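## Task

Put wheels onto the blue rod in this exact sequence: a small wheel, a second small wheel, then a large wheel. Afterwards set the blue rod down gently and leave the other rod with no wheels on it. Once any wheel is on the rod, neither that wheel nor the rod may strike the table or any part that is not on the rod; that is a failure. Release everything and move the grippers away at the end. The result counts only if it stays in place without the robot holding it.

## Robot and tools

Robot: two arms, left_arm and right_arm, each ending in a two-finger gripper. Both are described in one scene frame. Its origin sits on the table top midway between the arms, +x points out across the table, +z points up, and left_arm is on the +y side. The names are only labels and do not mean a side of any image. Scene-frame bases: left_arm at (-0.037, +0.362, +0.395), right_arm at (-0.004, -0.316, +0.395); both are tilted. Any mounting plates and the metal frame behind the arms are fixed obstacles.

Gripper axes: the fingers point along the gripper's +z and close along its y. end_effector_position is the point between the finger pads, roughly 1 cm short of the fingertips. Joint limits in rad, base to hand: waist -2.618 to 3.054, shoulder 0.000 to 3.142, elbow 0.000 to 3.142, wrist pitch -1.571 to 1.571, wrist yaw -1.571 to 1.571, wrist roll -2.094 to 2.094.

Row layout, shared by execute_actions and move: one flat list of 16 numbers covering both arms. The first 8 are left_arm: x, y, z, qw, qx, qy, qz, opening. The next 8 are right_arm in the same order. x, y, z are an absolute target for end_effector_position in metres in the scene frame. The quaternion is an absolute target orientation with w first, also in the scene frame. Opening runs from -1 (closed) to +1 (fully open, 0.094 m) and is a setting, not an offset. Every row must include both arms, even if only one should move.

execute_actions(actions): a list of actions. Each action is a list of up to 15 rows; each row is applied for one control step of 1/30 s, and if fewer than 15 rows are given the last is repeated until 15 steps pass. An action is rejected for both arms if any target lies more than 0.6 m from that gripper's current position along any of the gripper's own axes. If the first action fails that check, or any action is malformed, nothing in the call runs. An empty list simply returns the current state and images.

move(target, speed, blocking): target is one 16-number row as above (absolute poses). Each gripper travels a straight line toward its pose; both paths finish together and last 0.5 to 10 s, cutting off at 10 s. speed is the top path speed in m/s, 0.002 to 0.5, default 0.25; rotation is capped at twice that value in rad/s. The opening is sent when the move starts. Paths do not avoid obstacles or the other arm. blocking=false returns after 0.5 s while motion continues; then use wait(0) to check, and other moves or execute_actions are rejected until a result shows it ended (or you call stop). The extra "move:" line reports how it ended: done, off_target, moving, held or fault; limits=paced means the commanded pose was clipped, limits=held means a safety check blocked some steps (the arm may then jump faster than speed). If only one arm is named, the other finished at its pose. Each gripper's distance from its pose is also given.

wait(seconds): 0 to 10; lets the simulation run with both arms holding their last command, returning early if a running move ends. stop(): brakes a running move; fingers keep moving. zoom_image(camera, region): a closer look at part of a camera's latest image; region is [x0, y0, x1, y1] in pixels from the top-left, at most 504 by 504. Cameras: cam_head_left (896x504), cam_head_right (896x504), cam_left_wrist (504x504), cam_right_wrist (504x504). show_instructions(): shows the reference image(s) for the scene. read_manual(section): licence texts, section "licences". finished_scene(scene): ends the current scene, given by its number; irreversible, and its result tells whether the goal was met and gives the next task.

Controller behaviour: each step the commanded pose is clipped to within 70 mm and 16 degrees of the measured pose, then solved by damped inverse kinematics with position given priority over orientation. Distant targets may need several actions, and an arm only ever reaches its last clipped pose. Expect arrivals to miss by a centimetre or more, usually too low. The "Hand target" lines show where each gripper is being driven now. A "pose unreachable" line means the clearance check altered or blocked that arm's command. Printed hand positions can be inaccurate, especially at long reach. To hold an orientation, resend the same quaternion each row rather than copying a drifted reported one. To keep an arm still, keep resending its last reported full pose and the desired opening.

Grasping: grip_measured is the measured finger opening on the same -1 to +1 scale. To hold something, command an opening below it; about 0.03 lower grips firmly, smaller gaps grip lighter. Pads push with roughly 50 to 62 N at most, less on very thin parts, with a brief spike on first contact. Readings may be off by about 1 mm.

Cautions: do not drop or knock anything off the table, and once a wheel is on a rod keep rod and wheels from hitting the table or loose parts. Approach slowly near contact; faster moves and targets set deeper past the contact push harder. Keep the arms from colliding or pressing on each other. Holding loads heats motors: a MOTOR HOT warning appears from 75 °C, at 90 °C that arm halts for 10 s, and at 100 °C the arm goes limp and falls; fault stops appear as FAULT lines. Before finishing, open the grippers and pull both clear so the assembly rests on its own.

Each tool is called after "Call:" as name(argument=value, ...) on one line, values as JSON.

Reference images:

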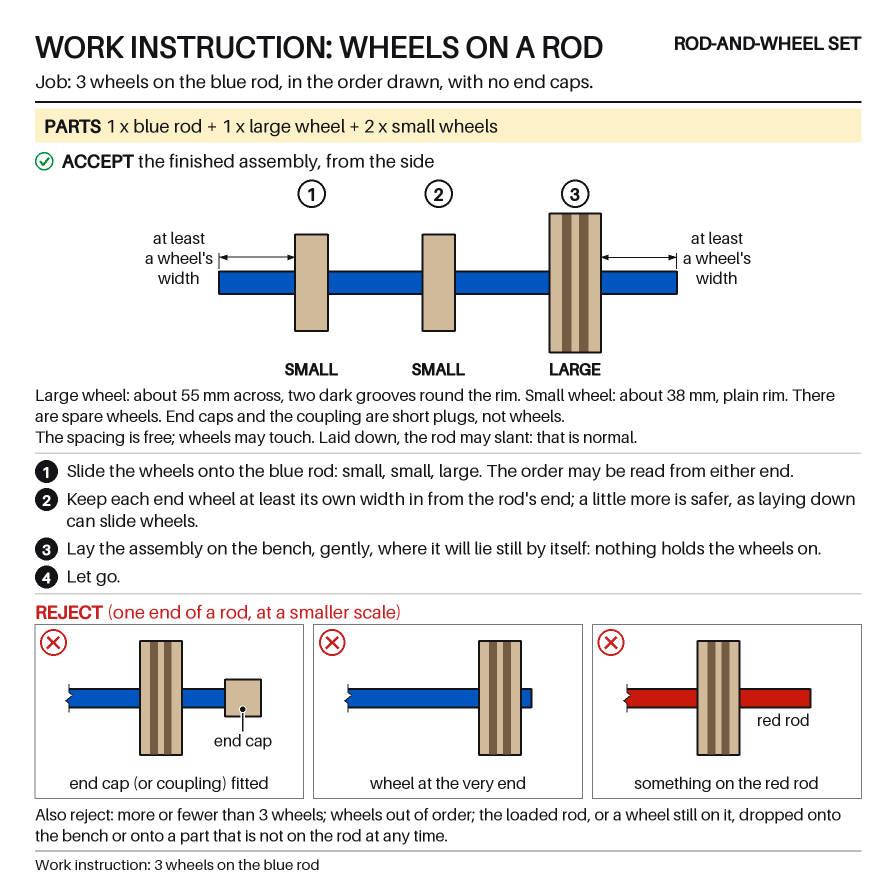

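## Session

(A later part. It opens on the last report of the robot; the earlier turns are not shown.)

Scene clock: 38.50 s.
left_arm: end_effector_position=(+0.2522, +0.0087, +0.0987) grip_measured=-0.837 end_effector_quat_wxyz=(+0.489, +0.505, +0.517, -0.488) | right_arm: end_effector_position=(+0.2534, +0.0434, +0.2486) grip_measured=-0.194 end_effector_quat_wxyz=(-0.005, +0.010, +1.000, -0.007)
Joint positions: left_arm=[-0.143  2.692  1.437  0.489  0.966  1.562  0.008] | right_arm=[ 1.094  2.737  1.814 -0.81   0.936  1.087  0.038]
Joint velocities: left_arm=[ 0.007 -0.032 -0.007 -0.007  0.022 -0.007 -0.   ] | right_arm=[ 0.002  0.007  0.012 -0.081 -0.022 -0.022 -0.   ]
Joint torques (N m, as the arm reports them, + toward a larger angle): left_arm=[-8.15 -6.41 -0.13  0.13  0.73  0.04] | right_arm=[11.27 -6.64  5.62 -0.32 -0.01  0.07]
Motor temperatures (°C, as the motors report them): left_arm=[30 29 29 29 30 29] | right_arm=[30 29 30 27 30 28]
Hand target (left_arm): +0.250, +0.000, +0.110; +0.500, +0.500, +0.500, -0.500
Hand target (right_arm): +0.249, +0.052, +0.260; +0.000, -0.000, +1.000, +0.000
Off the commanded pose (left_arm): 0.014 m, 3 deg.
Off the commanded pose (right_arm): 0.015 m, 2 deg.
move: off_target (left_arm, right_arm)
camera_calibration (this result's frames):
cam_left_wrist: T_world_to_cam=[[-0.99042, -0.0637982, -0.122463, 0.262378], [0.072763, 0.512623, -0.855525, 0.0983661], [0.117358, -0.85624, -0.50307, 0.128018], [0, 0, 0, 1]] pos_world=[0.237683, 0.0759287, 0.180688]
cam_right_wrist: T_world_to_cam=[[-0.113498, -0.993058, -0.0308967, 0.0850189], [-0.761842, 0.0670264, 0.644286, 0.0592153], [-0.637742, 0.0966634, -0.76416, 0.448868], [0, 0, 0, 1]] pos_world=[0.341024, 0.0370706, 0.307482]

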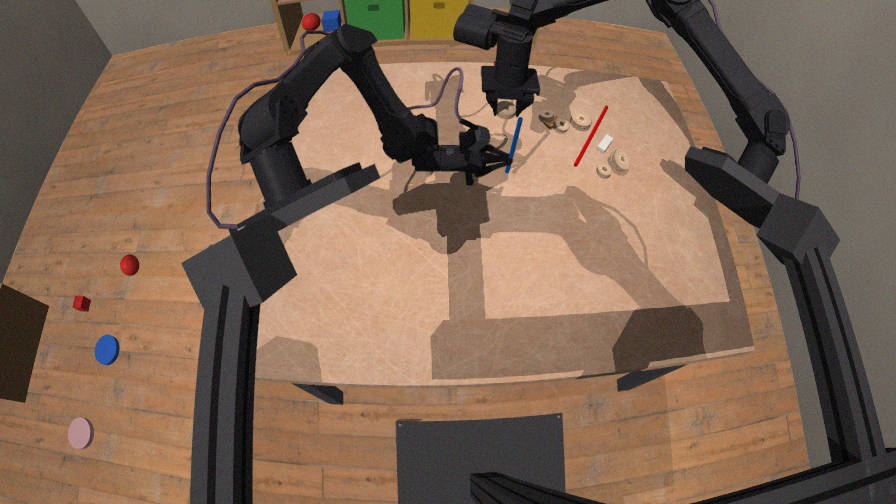

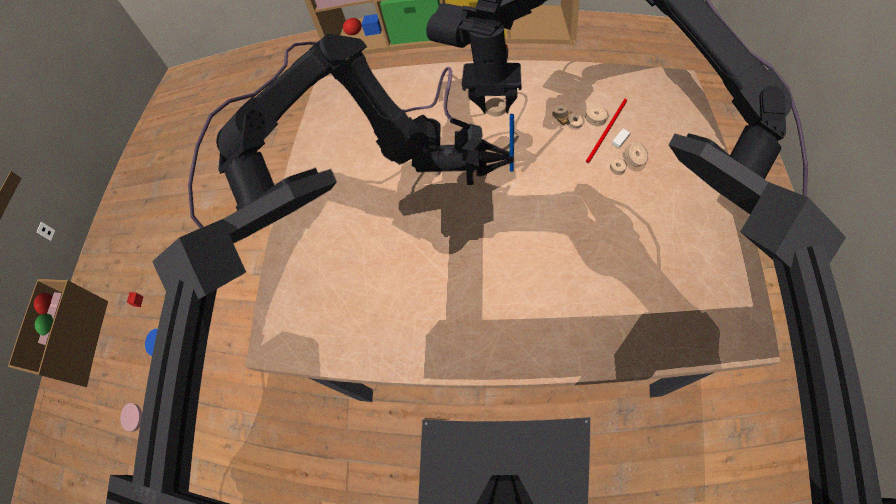

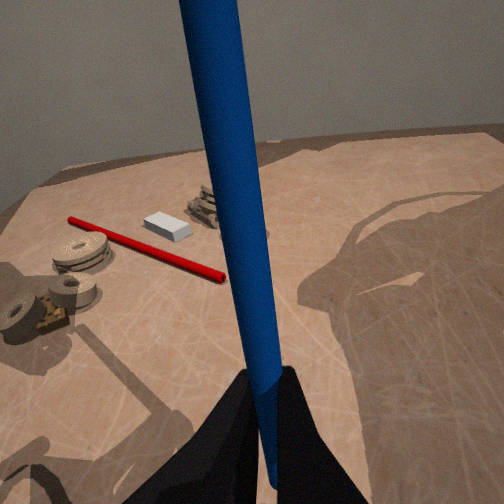

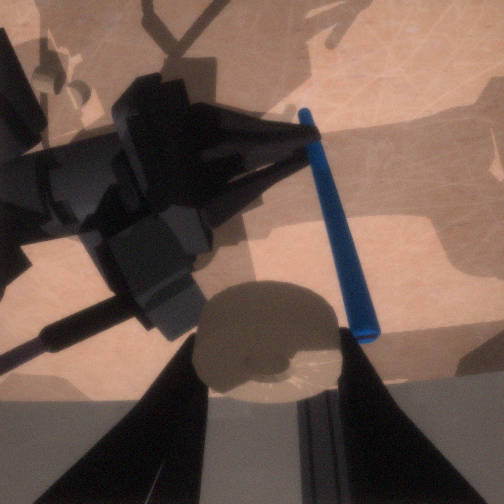

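Call:
move(target=[0.25,0.0,0.11,0.5,0.5,0.5,-0.5,-0.9, 0.25,0.05,0.272,0,0,1,0,-0.25], speed=0.05)

Call:
move(target=[0.25,0.0,0.11,0.5,0.5,0.5,-0.5,-0.9, 0.247,0.022,0.272,0,0,1,0,-0.25], speed=0.04)

Call:
zoom_image(camera="cam_head_right", region=[450, 60, 570, 180])

Call:
zoom_image(camera="cam_head_left", region=[460, 60, 580, 180])

Scene clock: 39.70 s.
left_arm: end_effector_position=(+0.2523, +0.0095, +0.0979) grip_measured=-0.837 end_effector_quat_wxyz=(+0.489, +0.505, +0.518, -0.487) | right_arm: end_effector_position=(+0.2462, +0.0417, +0.2571) grip_measured=-0.194 end_effector_quat_wxyz=(-0.007, -0.000, +1.000, -0.012)
Joint positions: left_arm=[-0.141  2.692  1.437  0.489  0.965  1.562  0.008] | right_arm=[ 1.117  2.737  1.816 -0.859  0.933  1.119  0.038]
Joint velocities: left_arm=[-0.007  0.012  0.002 -0.037 -0.037 -0.022 -0.001] | right_arm=[-0.002  0.017  0.007  0.022 -0.022  0.022  0.001]
Joint torques (N m, as the arm reports them, + toward a larger angle): left_arm=[-8.32 -6.44 -0.14  0.14  0.74  0.05] | right_arm=[10.89 -7.4   5.92 -0.37 -0.03  0.1 ]
Motor temperatures (°C, as the motors report them): left_arm=[30 29 29 29 30 29] | right_arm=[30 29 30 27 30 28]
Hand target (left_arm): +0.250, +0.000, +0.110; +0.500, +0.500, +0.500, -0.500
Hand target (right_arm): +0.250, +0.050, +0.272; +0.000, +0.000, +1.000, +0.000
Off the commanded pose (left_arm): 0.016 m, 3 deg.
Off the commanded pose (right_arm): 0.018 m, 2 deg.
move: off_target (left_arm, right_arm)
camera_calibration (this result's frames):
cam_left_wrist: T_world_to_cam=[[-0.990437, -0.0646921, -0.121857, 0.262465], [0.0715686, 0.514199, -0.85468, 0.0975329], [0.11795, -0.855228, -0.504651, 0.128237], [0, 0, 0, 1]] pos_world=[0.237849, 0.0765004, 0.180058]
cam_right_wrist: T_world_to_cam=[[-0.0940013, -0.995348, -0.0211274, 0.0755081], [-0.760457, 0.0580893, 0.646785, 0.0477464], [-0.642549, 0.0768651, -0.762379, 0.452451], [0, 0, 0, 1]] pos_world=[0.334129, 0.0376056, 0.315653]

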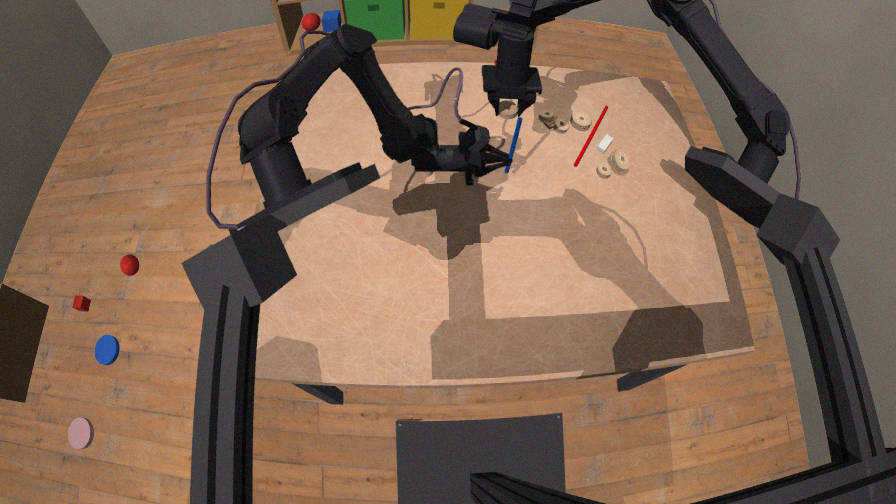

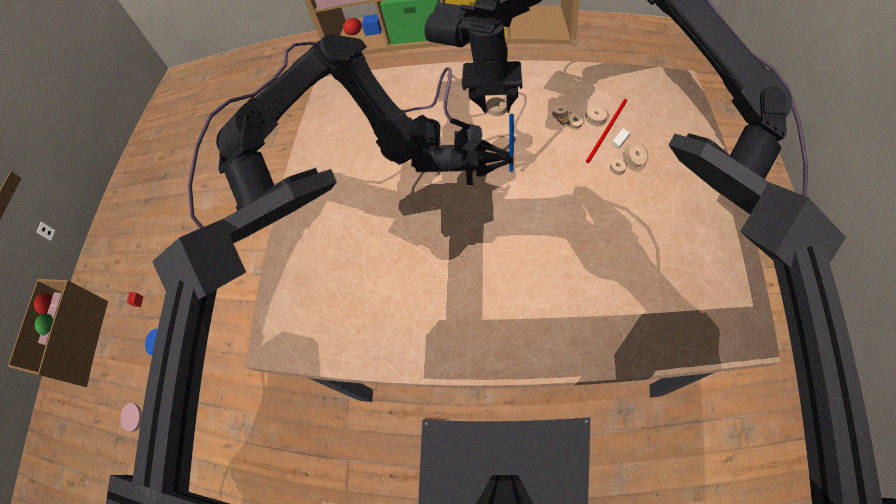

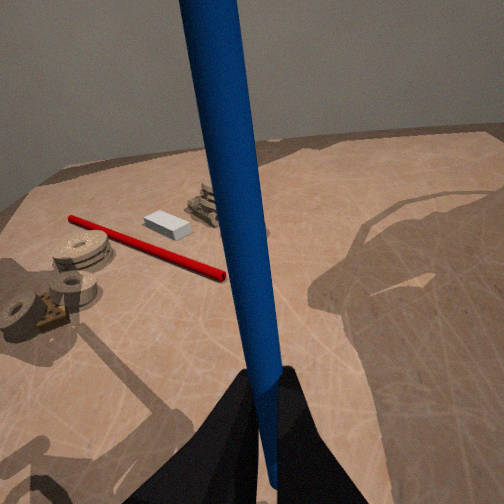

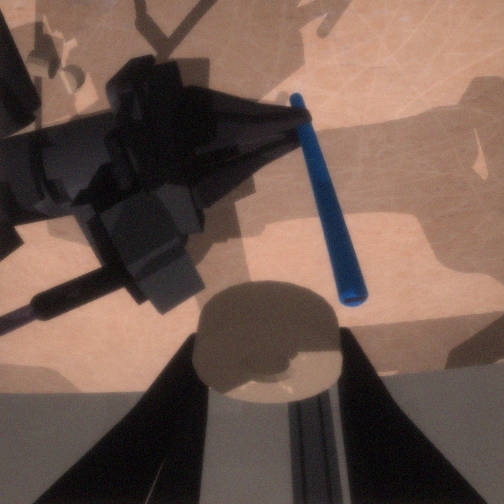

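Scene clock: 40.60 s.
left_arm: end_effector_position=(+0.2525, +0.0102, +0.0972) grip_measured=-0.837 end_effector_quat_wxyz=(+0.489, +0.505, +0.519, -0.487) | right_arm: end_effector_position=(+0.2461, +0.0167, +0.2607) grip_measured=-0.194 end_effector_quat_wxyz=(-0.009, +0.001, +1.000, -0.014)
Joint positions: left_arm=[-0.139  2.692  1.437  0.489  0.965  1.562  0.008] | right_arm=[ 1.107  2.636  1.67  -0.81   0.933  1.112  0.038]
Joint velocities: left_arm=[ 0.012 -0.022  0.002 -0.051 -0.037 -0.022 -0.   ] | right_arm=[ 0.007 -0.017 -0.017 -0.007 -0.022 -0.022  0.001]
Joint torques (N m, as the arm reports them, + toward a larger angle): left_arm=[-8.45 -6.45 -0.16  0.13  0.7   0.03] | right_arm=[10.07 -8.    2.31 -0.03  0.01 -0.01]
Motor temperatures (°C, as the motors report them): left_arm=[30 29 29 29 30 29] | right_arm=[31 29 30 27 30 28]
Hand target (left_arm): +0.250, +0.000, +0.110; +0.500, +0.500, +0.500, -0.500
Hand target (right_arm): +0.247, +0.022, +0.272; -0.000, +0.000, +1.000, -0.001
Off the commanded pose (left_arm): 0.017 m, 3 deg.
Off the commanded pose (right_arm): 0.012 m, 2 deg.
move: off_target (left_arm, right_arm)
camera_calibration (this result's frames):
cam_left_wrist: T_world_to_cam=[[-0.990407, -0.0656154, -0.12161, 0.262584], [0.0707121, 0.515449, -0.853998, 0.0966928], [0.118719, -0.854404, -0.505864, 0.128407], [0, 0, 0, 1]] pos_world=[0.237984, 0.0771011, 0.179465]
cam_right_wrist: T_world_to_cam=[[-0.096096, -0.995233, -0.0166522, 0.0501085], [-0.757605, 0.0622802, 0.649735, 0.0452576], [-0.6456, 0.0750527, -0.759979, 0.457319], [0, 0, 0, 1]] pos_world=[0.334348, 0.012728, 0.318981]

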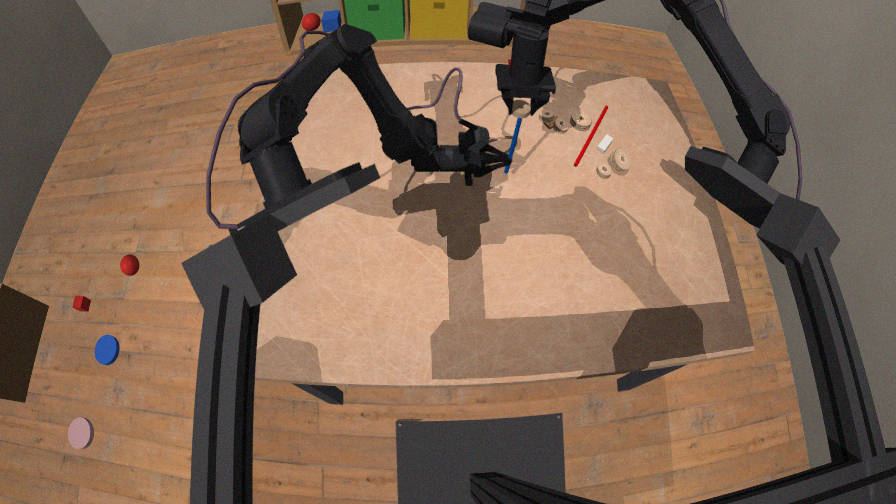

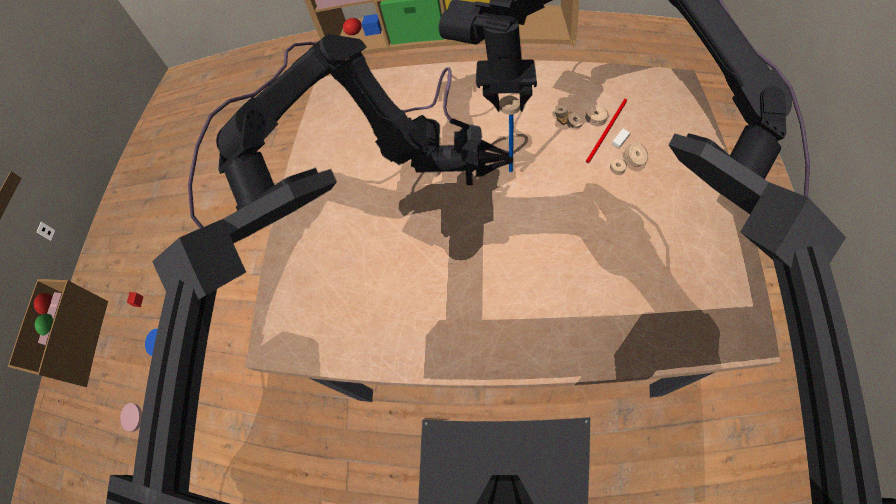

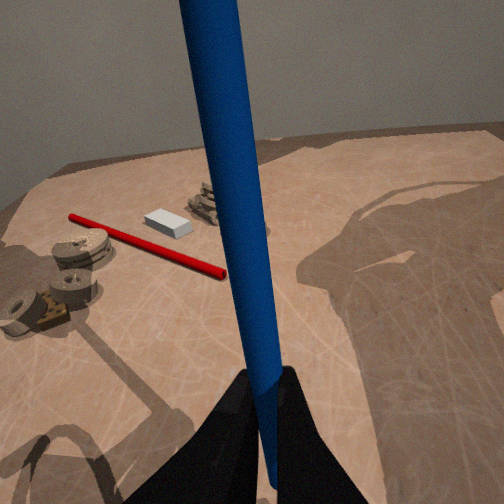

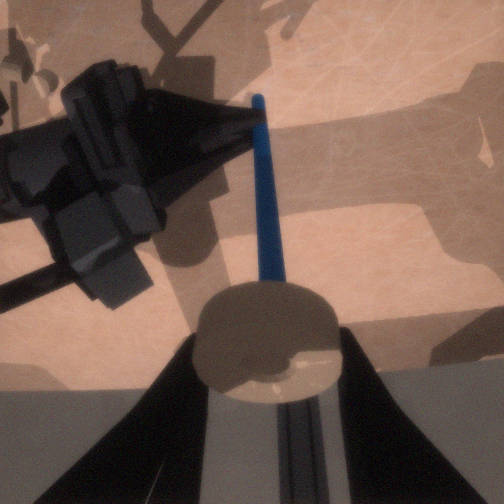

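Region (450, 60, 570, 180) of cam_head_right's 896x504 image, scaled by 4.200, with more detail than that image has.

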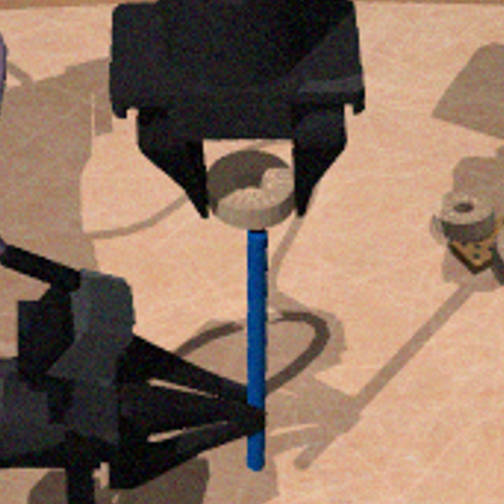

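Region (460, 60, 580, 180) of cam_head_left's 896x504 image, scaled by 4.200, with more detail than that image has.

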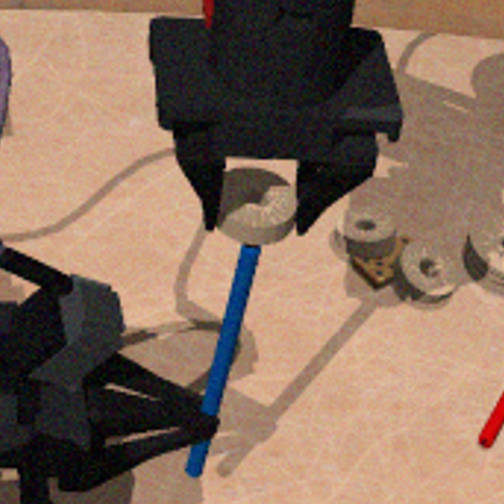

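Call:
move(target=[0.25,0.0,0.11,0.5,0.5,0.5,-0.5,-0.9, 0.243,0.019,0.258,0,0,1,0,-0.25], speed=0.02)

Call:
zoom_image(camera="cam_head_right", region=[450, 60, 570, 180])

Call:
zoom_image(camera="cam_head_left", region=[460, 60, 580, 180])

Scene clock: 42.63 s.
left_arm: end_effector_position=(+0.2523, +0.0093, +0.0981) grip_measured=-0.837 end_effector_quat_wxyz=(+0.489, +0.505, +0.518, -0.488) | right_arm: end_effector_position=(+0.2396, +0.0165, +0.2502) grip_measured=-0.194 end_effector_quat_wxyz=(-0.008, -0.002, +1.000, -0.010)
Joint positions: left_arm=[-0.141  2.692  1.437  0.489  0.966  1.562  0.008] | right_arm=[ 1.094  2.636  1.62  -0.728  0.933  1.074  0.038]
Joint velocities: left_arm=[-0.007 -0.012 -0.012  0.051 -0.022 -0.007 -0.001] | right_arm=[ 0.002  0.012  0.012 -0.051 -0.037 -0.007 -0.   ]
Joint torques (N m, as the arm reports them, + toward a larger angle): left_arm=[-8.25 -6.44 -0.14  0.14  0.71  0.04] | right_arm=[ 9.51 -7.72  2.43 -0.01  0.05  0.02]
Motor temperatures (°C, as the motors report them): left_arm=[30 29 29 29 30 29] | right_arm=[31 29 30 27 30 28]
Hand target (left_arm): +0.250, +0.000, +0.110; +0.500, +0.500, +0.500, -0.500
Hand target (right_arm): +0.243, +0.019, +0.258; -0.000, +0.000, +1.000, -0.000
Off the commanded pose (left_arm): 0.015 m, 3 deg.
Off the commanded pose (right_arm): 0.009 m, 1 deg.
move: off_target (left_arm)
camera_calibration (this result's frames):
cam_left_wrist: T_world_to_cam=[[-0.990388, -0.064533, -0.12234, 0.262478], [0.0721457, 0.513626, -0.854976, 0.0976768], [0.118011, -0.855584, -0.504033, 0.128145], [0, 0, 0, 1]] pos_world=[0.237786, 0.0764083, 0.180213]
cam_right_wrist: T_world_to_cam=[[-0.0906898, -0.995549, -0.0256514, 0.0500569], [-0.758991, 0.0524187, 0.648987, 0.047863], [-0.644754, 0.0783257, -0.760367, 0.444894], [0, 0, 0, 1]] pos_world=[0.327714, 0.0124786, 0.308504]

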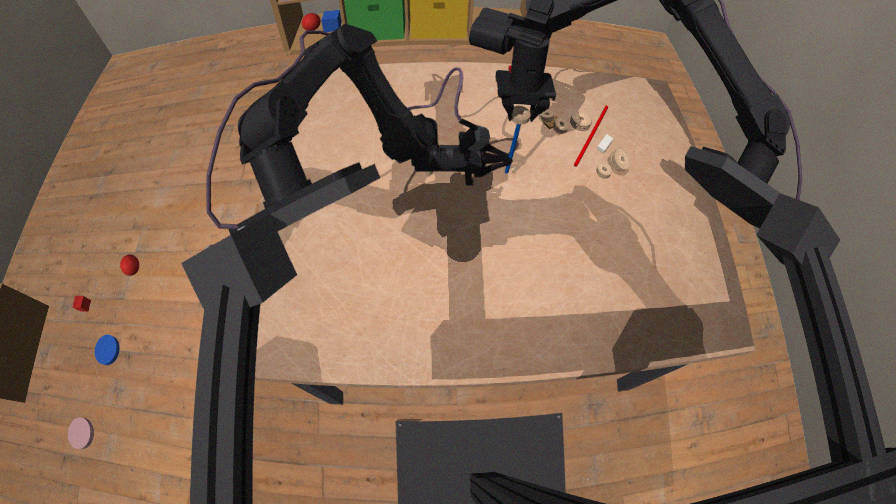

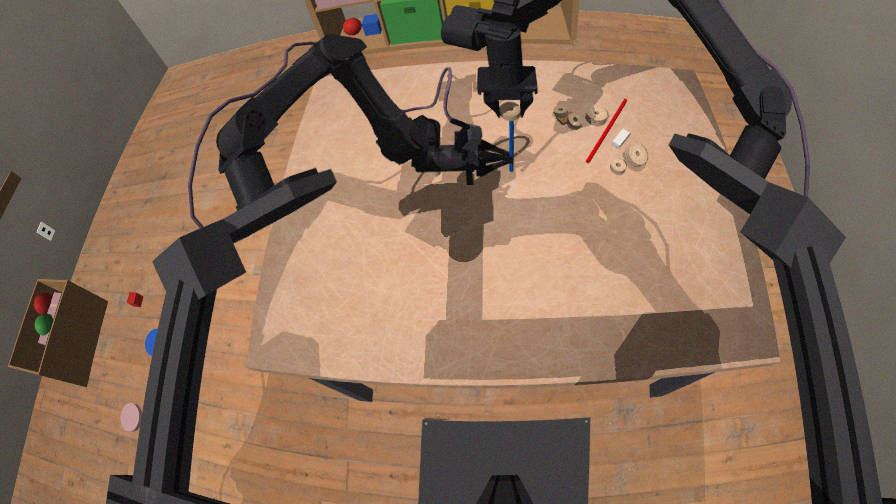

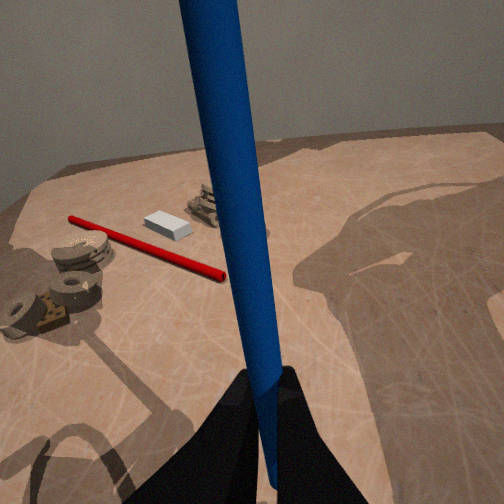

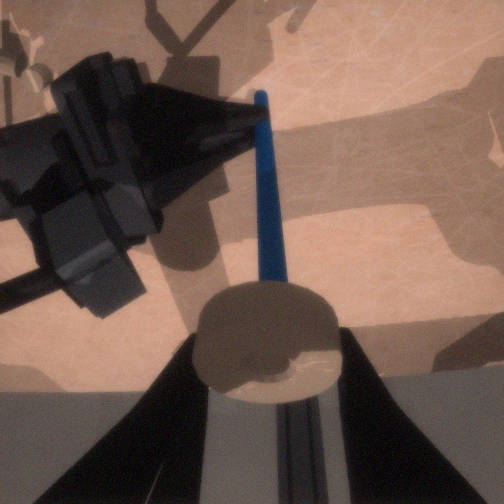

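Region (450, 60, 570, 180) of cam_head_right's 896x504 image, scaled by 4.200, with more detail than that image has.

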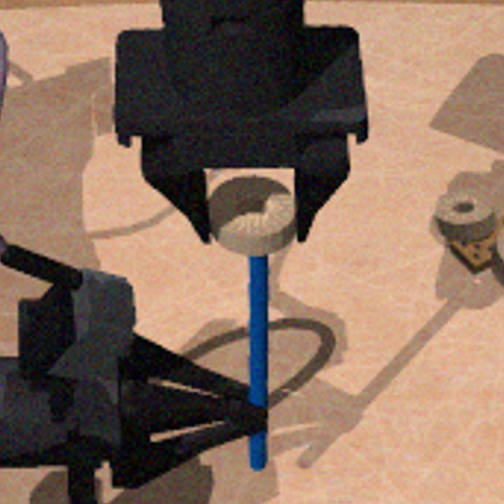

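Region (460, 60, 580, 180) of cam_head_left's 896x504 image, scaled by 4.200, with more detail than that image has.

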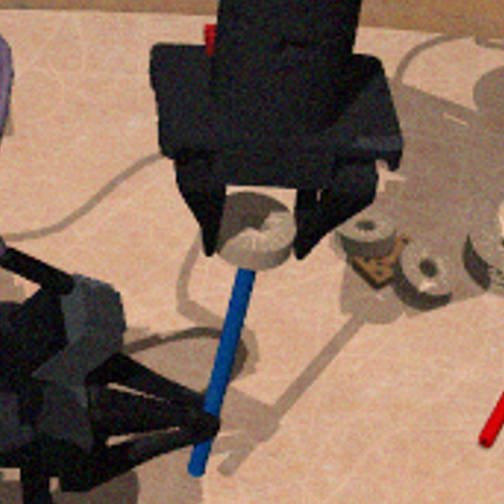

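Call:
move(target=[0.25,0.0,0.11,0.5,0.5,0.5,-0.5,-0.9, 0.246,0.014,0.256,0,0,1,0,-0.25], speed=0.02)

Scene clock: 44.20 s.
left_arm: end_effector_position=(+0.2526, +0.0106, +0.0968) grip_measured=-0.837 end_effector_quat_wxyz=(+0.488, +0.505, +0.519, -0.487) | right_arm: end_effector_position=(+0.2422, +0.0120, +0.2474) grip_measured=-0.194 end_effector_quat_wxyz=(-0.009, -0.002, +1.000, -0.010)
Joint positions: left_arm=[-0.138  2.692  1.437  0.489  0.965  1.562  0.008] | right_arm=[ 1.082  2.62   1.598 -0.708  0.933  1.055  0.038]
Joint velocities: left_arm=[ 0.007 -0.017 -0.002 -0.051  0.037  0.022  0.   ] | right_arm=[-0.002 -0.022 -0.027 -0.081 -0.051 -0.037 -0.   ]
Joint torques (N m, as the arm reports them, + toward a larger angle): left_arm=[-8.58 -6.4  -0.18  0.13  0.74  0.05] | right_arm=[ 9.7  -7.84  2.38 -0.04  0.06 -0.03]
Motor temperatures (°C, as the motors report them): left_arm=[30 29 29 29 30 29] | right_arm=[31 29 30 27 30 28]
Hand target (left_arm): +0.250, +0.000, +0.110; +0.500, +0.500, +0.500, -0.500
Hand target (right_arm): +0.246, +0.014, +0.256; -0.000, -0.000, +1.000, -0.000
Off the commanded pose (left_arm): 0.017 m, 3 deg.
Off the commanded pose (right_arm): 0.010 m, 2 deg.
move: off_target (left_arm)
camera_calibration (this result's frames):
cam_left_wrist: T_world_to_cam=[[-0.990416, -0.0661332, -0.121256, 0.262634], [0.0699923, 0.516522, -0.853409, 0.0961601], [0.11907, -0.853716, -0.506942, 0.128537], [0, 0, 0, 1]] pos_world=[0.238082, 0.0774341, 0.179071]
cam_right_wrist: T_world_to_cam=[[-0.0912184, -0.995499, -0.0257132, 0.0459088], [-0.757569, 0.0526113, 0.650631, 0.05111], [-0.64635, 0.0788291, -0.758959, 0.444925], [0, 0, 0, 1]] pos_world=[0.330484, 0.00794016, 0.305606]

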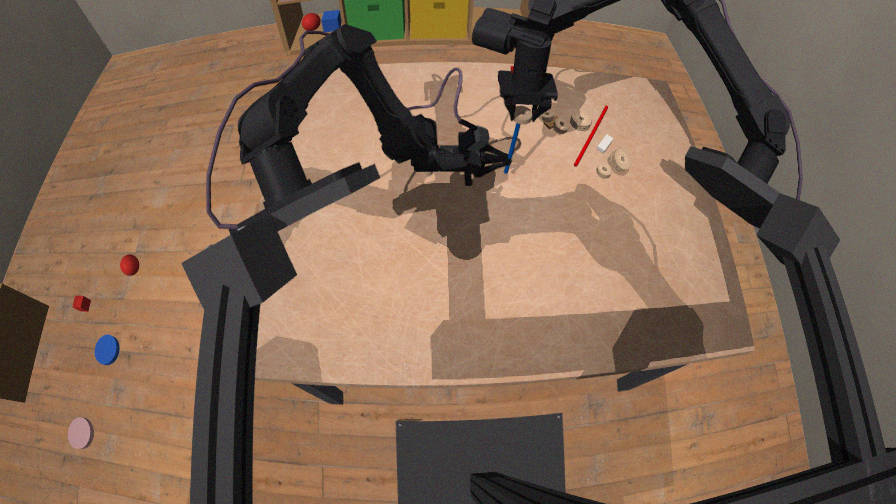

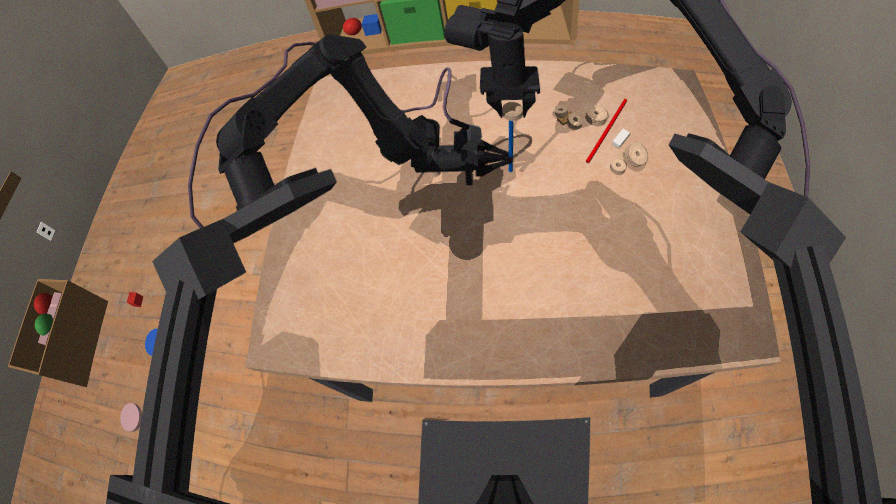

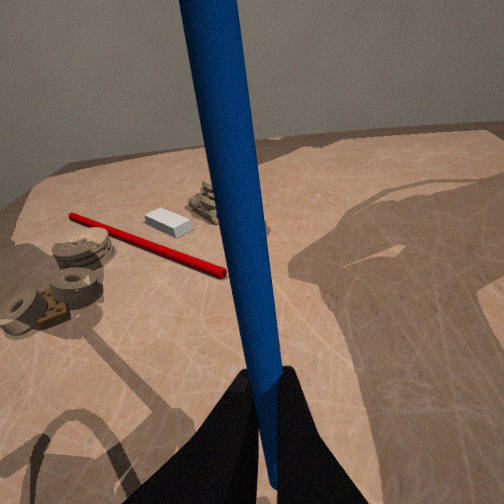

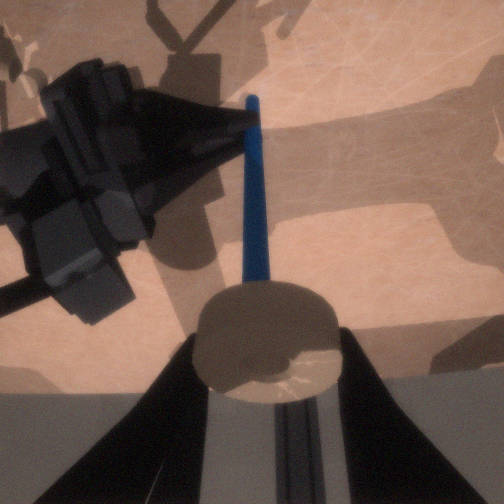

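Call:
move(target=[0.25,0.0,0.11,0.5,0.5,0.5,-0.5,-0.9, 0.246,0.017,0.24,0,0,1,0,-0.25], speed=0.015)

Call:
zoom_image(camera="cam_head_right", region=[450, 60, 570, 180])

Scene clock: 46.33 s.
left_arm: end_effector_position=(+0.2530, +0.0123, +0.0940) grip_measured=-0.837 end_effector_quat_wxyz=(+0.486, +0.507, +0.523, -0.484) | right_arm: end_effector_position=(+0.2501, +0.0162, +0.2403) grip_measured=-0.194 end_effector_quat_wxyz=(-0.006, +0.005, +1.000, -0.001)
Joint positions: left_arm=[-0.134  2.692  1.437  0.489  0.958  1.562  0.008] | right_arm=[ 1.061  2.62   1.598 -0.648  0.933  1.008  0.038]
Joint velocities: left_arm=[-0.017  0.002  0.007 -0.007 -0.022  0.051 -0.001] | right_arm=[ 0.007 -0.007  0.002  0.007  0.022  0.066 -0.001]
Joint torques (N m, as the arm reports them, + toward a larger angle): left_arm=[-8.81 -6.45 -0.23  0.14  0.78  0.05] | right_arm=[ 9.26 -6.55  2.19  0.06  0.06 -0.05]
Motor temperatures (°C, as the motors report them): left_arm=[30 29 29 29 30 29] | right_arm=[31 29 30 27 30 28]
Hand target (left_arm): +0.250, +0.001, +0.110; +0.500, +0.500, +0.500, -0.500
Hand target (right_arm): +0.246, +0.017, +0.240; -0.000, +0.000, +1.000, -0.000
Off the commanded pose (left_arm): 0.020 m, 4 deg.
Off the commanded pose (right_arm): 0.004 m, 1 deg.
move: off_target (left_arm)
camera_calibration (this result's frames):
cam_left_wrist: T_world_to_cam=[[-0.990459, -0.0673508, -0.12023, 0.262722], [0.0672777, 0.525089, -0.848384, 0.0930411], [0.120271, -0.848378, -0.515547, 0.128978], [0, 0, 0, 1]] pos_world=[0.238444, 0.0782616, 0.177016]
cam_right_wrist: T_world_to_cam=[[-0.104714, -0.993518, -0.0442454, 0.0583714], [-0.761996, 0.0515641, 0.645526, 0.0638285], [-0.63906, 0.10131, -0.762456, 0.442958], [0, 0, 0, 1]] pos_world=[0.337826, 0.00982558, 0.299116]

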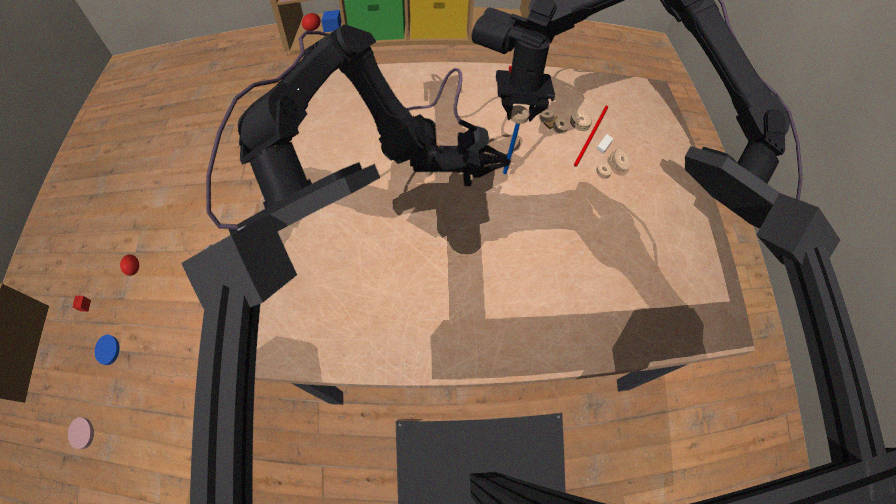

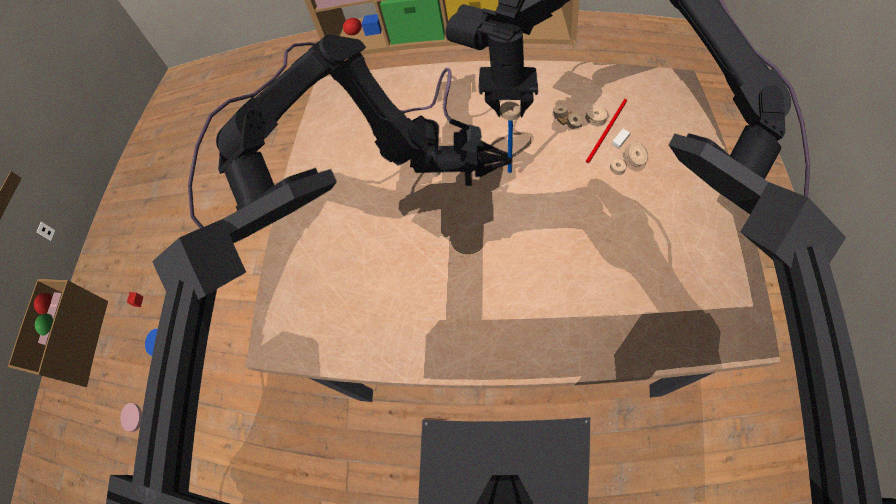

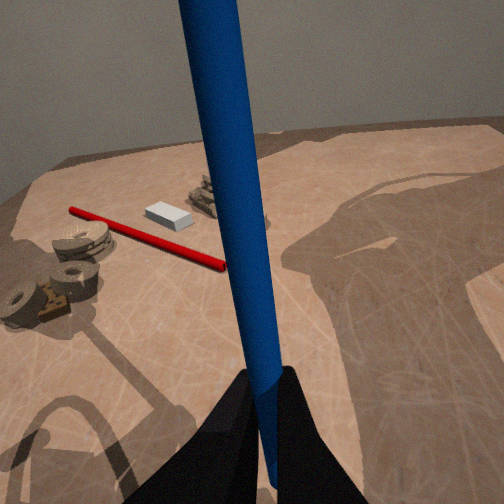

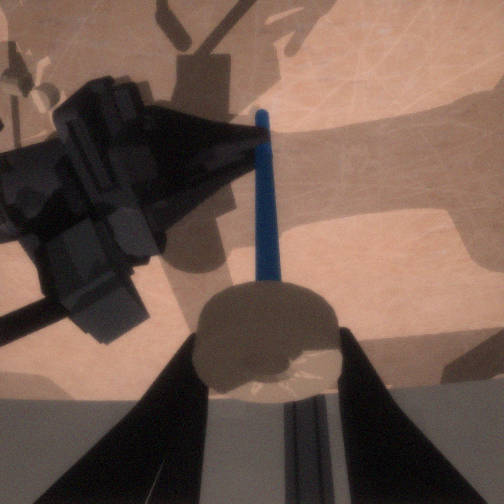

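Region (450, 60, 570, 180) of cam_head_right's 896x504 image, scaled by 4.200, with more detail than that image has.

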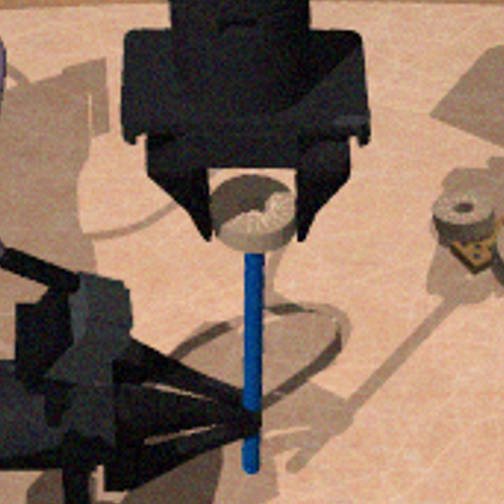

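Call:
move(target=[0.25,0.0,0.11,0.5,0.5,0.5,-0.5,-0.9, 0.238,0.016,0.236,0,0,1,0,-0.25], speed=0.004)

Call:
zoom_image(camera="cam_head_right", region=[450, 60, 570, 180])

Scene clock: 54.67 s.
left_arm: end_effector_position=(+0.2535, +0.0150, +0.0875) grip_measured=-0.837 end_effector_quat_wxyz=(+0.481, +0.514, +0.529, -0.474) | right_arm: end_effector_position=(+0.2467, +0.0133, +0.2329) grip_measured=-0.194 end_effector_quat_wxyz=(-0.005, +0.014, +1.000, -0.002)
Joint positions: left_arm=[-0.127  2.692  1.437  0.489  0.934  1.572  0.008] | right_arm=[ 1.049  2.62   1.569 -0.606  0.935  1.007  0.038]
Joint velocities: left_arm=[ 0.002  0.007  0.012  0.007  0.007  0.007 -0.   ] | right_arm=[-0.007 -0.007 -0.007 -0.095 -0.081  0.007 -0.001]
Joint torques (N m, as the arm reports them, + toward a larger angle): left_arm=[-9.21 -6.44 -0.2   0.11  0.98 -0.04] | right_arm=[ 9.72 -6.31  1.62  0.02  0.01 -0.03]
Motor temperatures (°C, as the motors report them): left_arm=[30 29 29 29 31 29] | right_arm=[32 29 30 27 30 28]
Hand target (left_arm): +0.250, +0.001, +0.110; +0.499, +0.500, +0.500, -0.500
Hand target (right_arm): +0.238, +0.016, +0.236; -0.000, +0.000, +1.000, -0.000
Off the commanded pose (left_arm): 0.027 m, 5 deg.
Off the commanded pose (right_arm): 0.010 m, 2 deg.
move: off_target (left_arm)
camera_calibration (this result's frames):
cam_left_wrist: T_world_to_cam=[[-0.98944, -0.0664443, -0.128816, 0.263107], [0.0714554, 0.549623, -0.832351, 0.0832239], [0.126105, -0.832766, -0.539072, 0.128173], [0, 0, 0, 1]] pos_world=[0.238218, 0.0784786, 0.172258]
cam_right_wrist: T_world_to_cam=[[-0.121066, -0.991775, -0.0415364, 0.0581979], [-0.761159, 0.0658929, 0.645209, 0.0658288], [-0.637166, 0.109729, -0.762876, 0.434913], [0, 0, 0, 1]] pos_world=[0.334264, 0.00565906, 0.291729]

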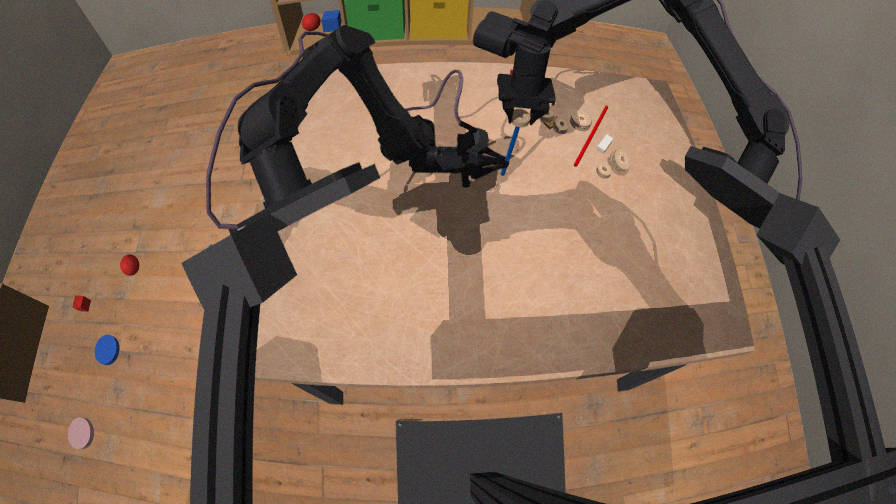

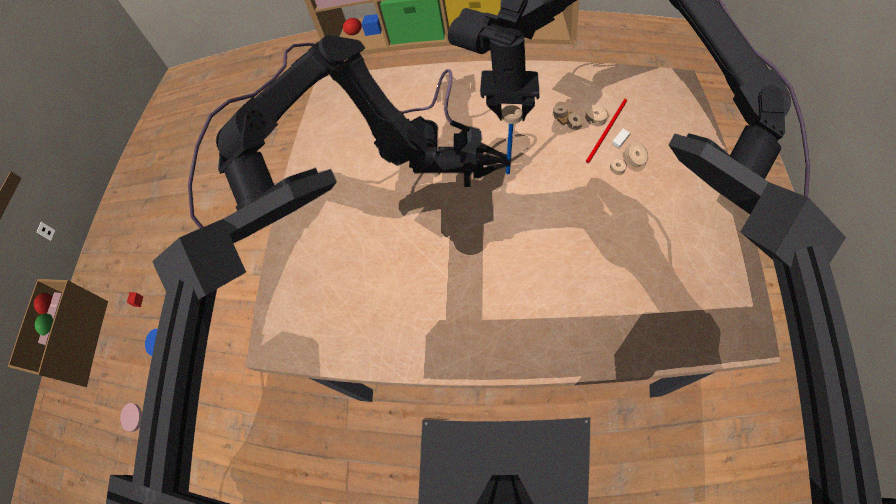

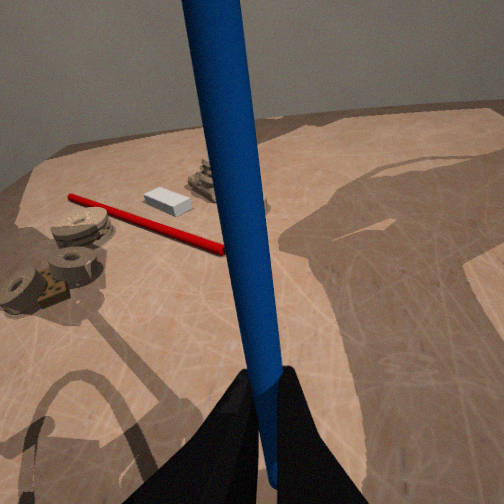

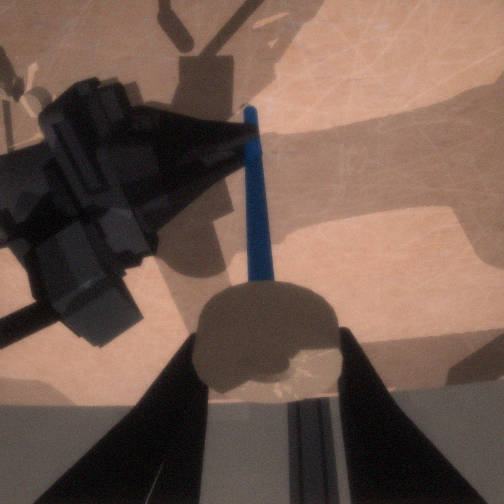

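Region (450, 60, 570, 180) of cam_head_right's 896x504 image, scaled by 4.200, with more detail than that image has.

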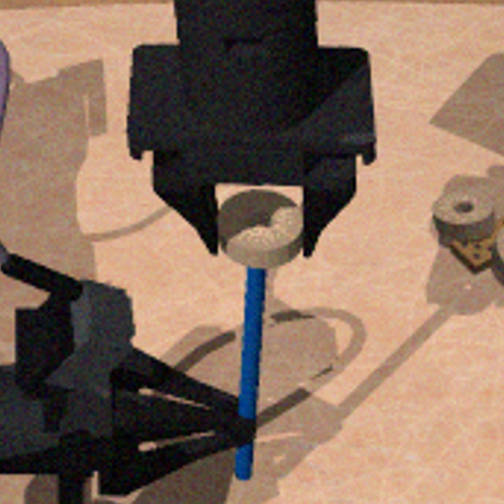

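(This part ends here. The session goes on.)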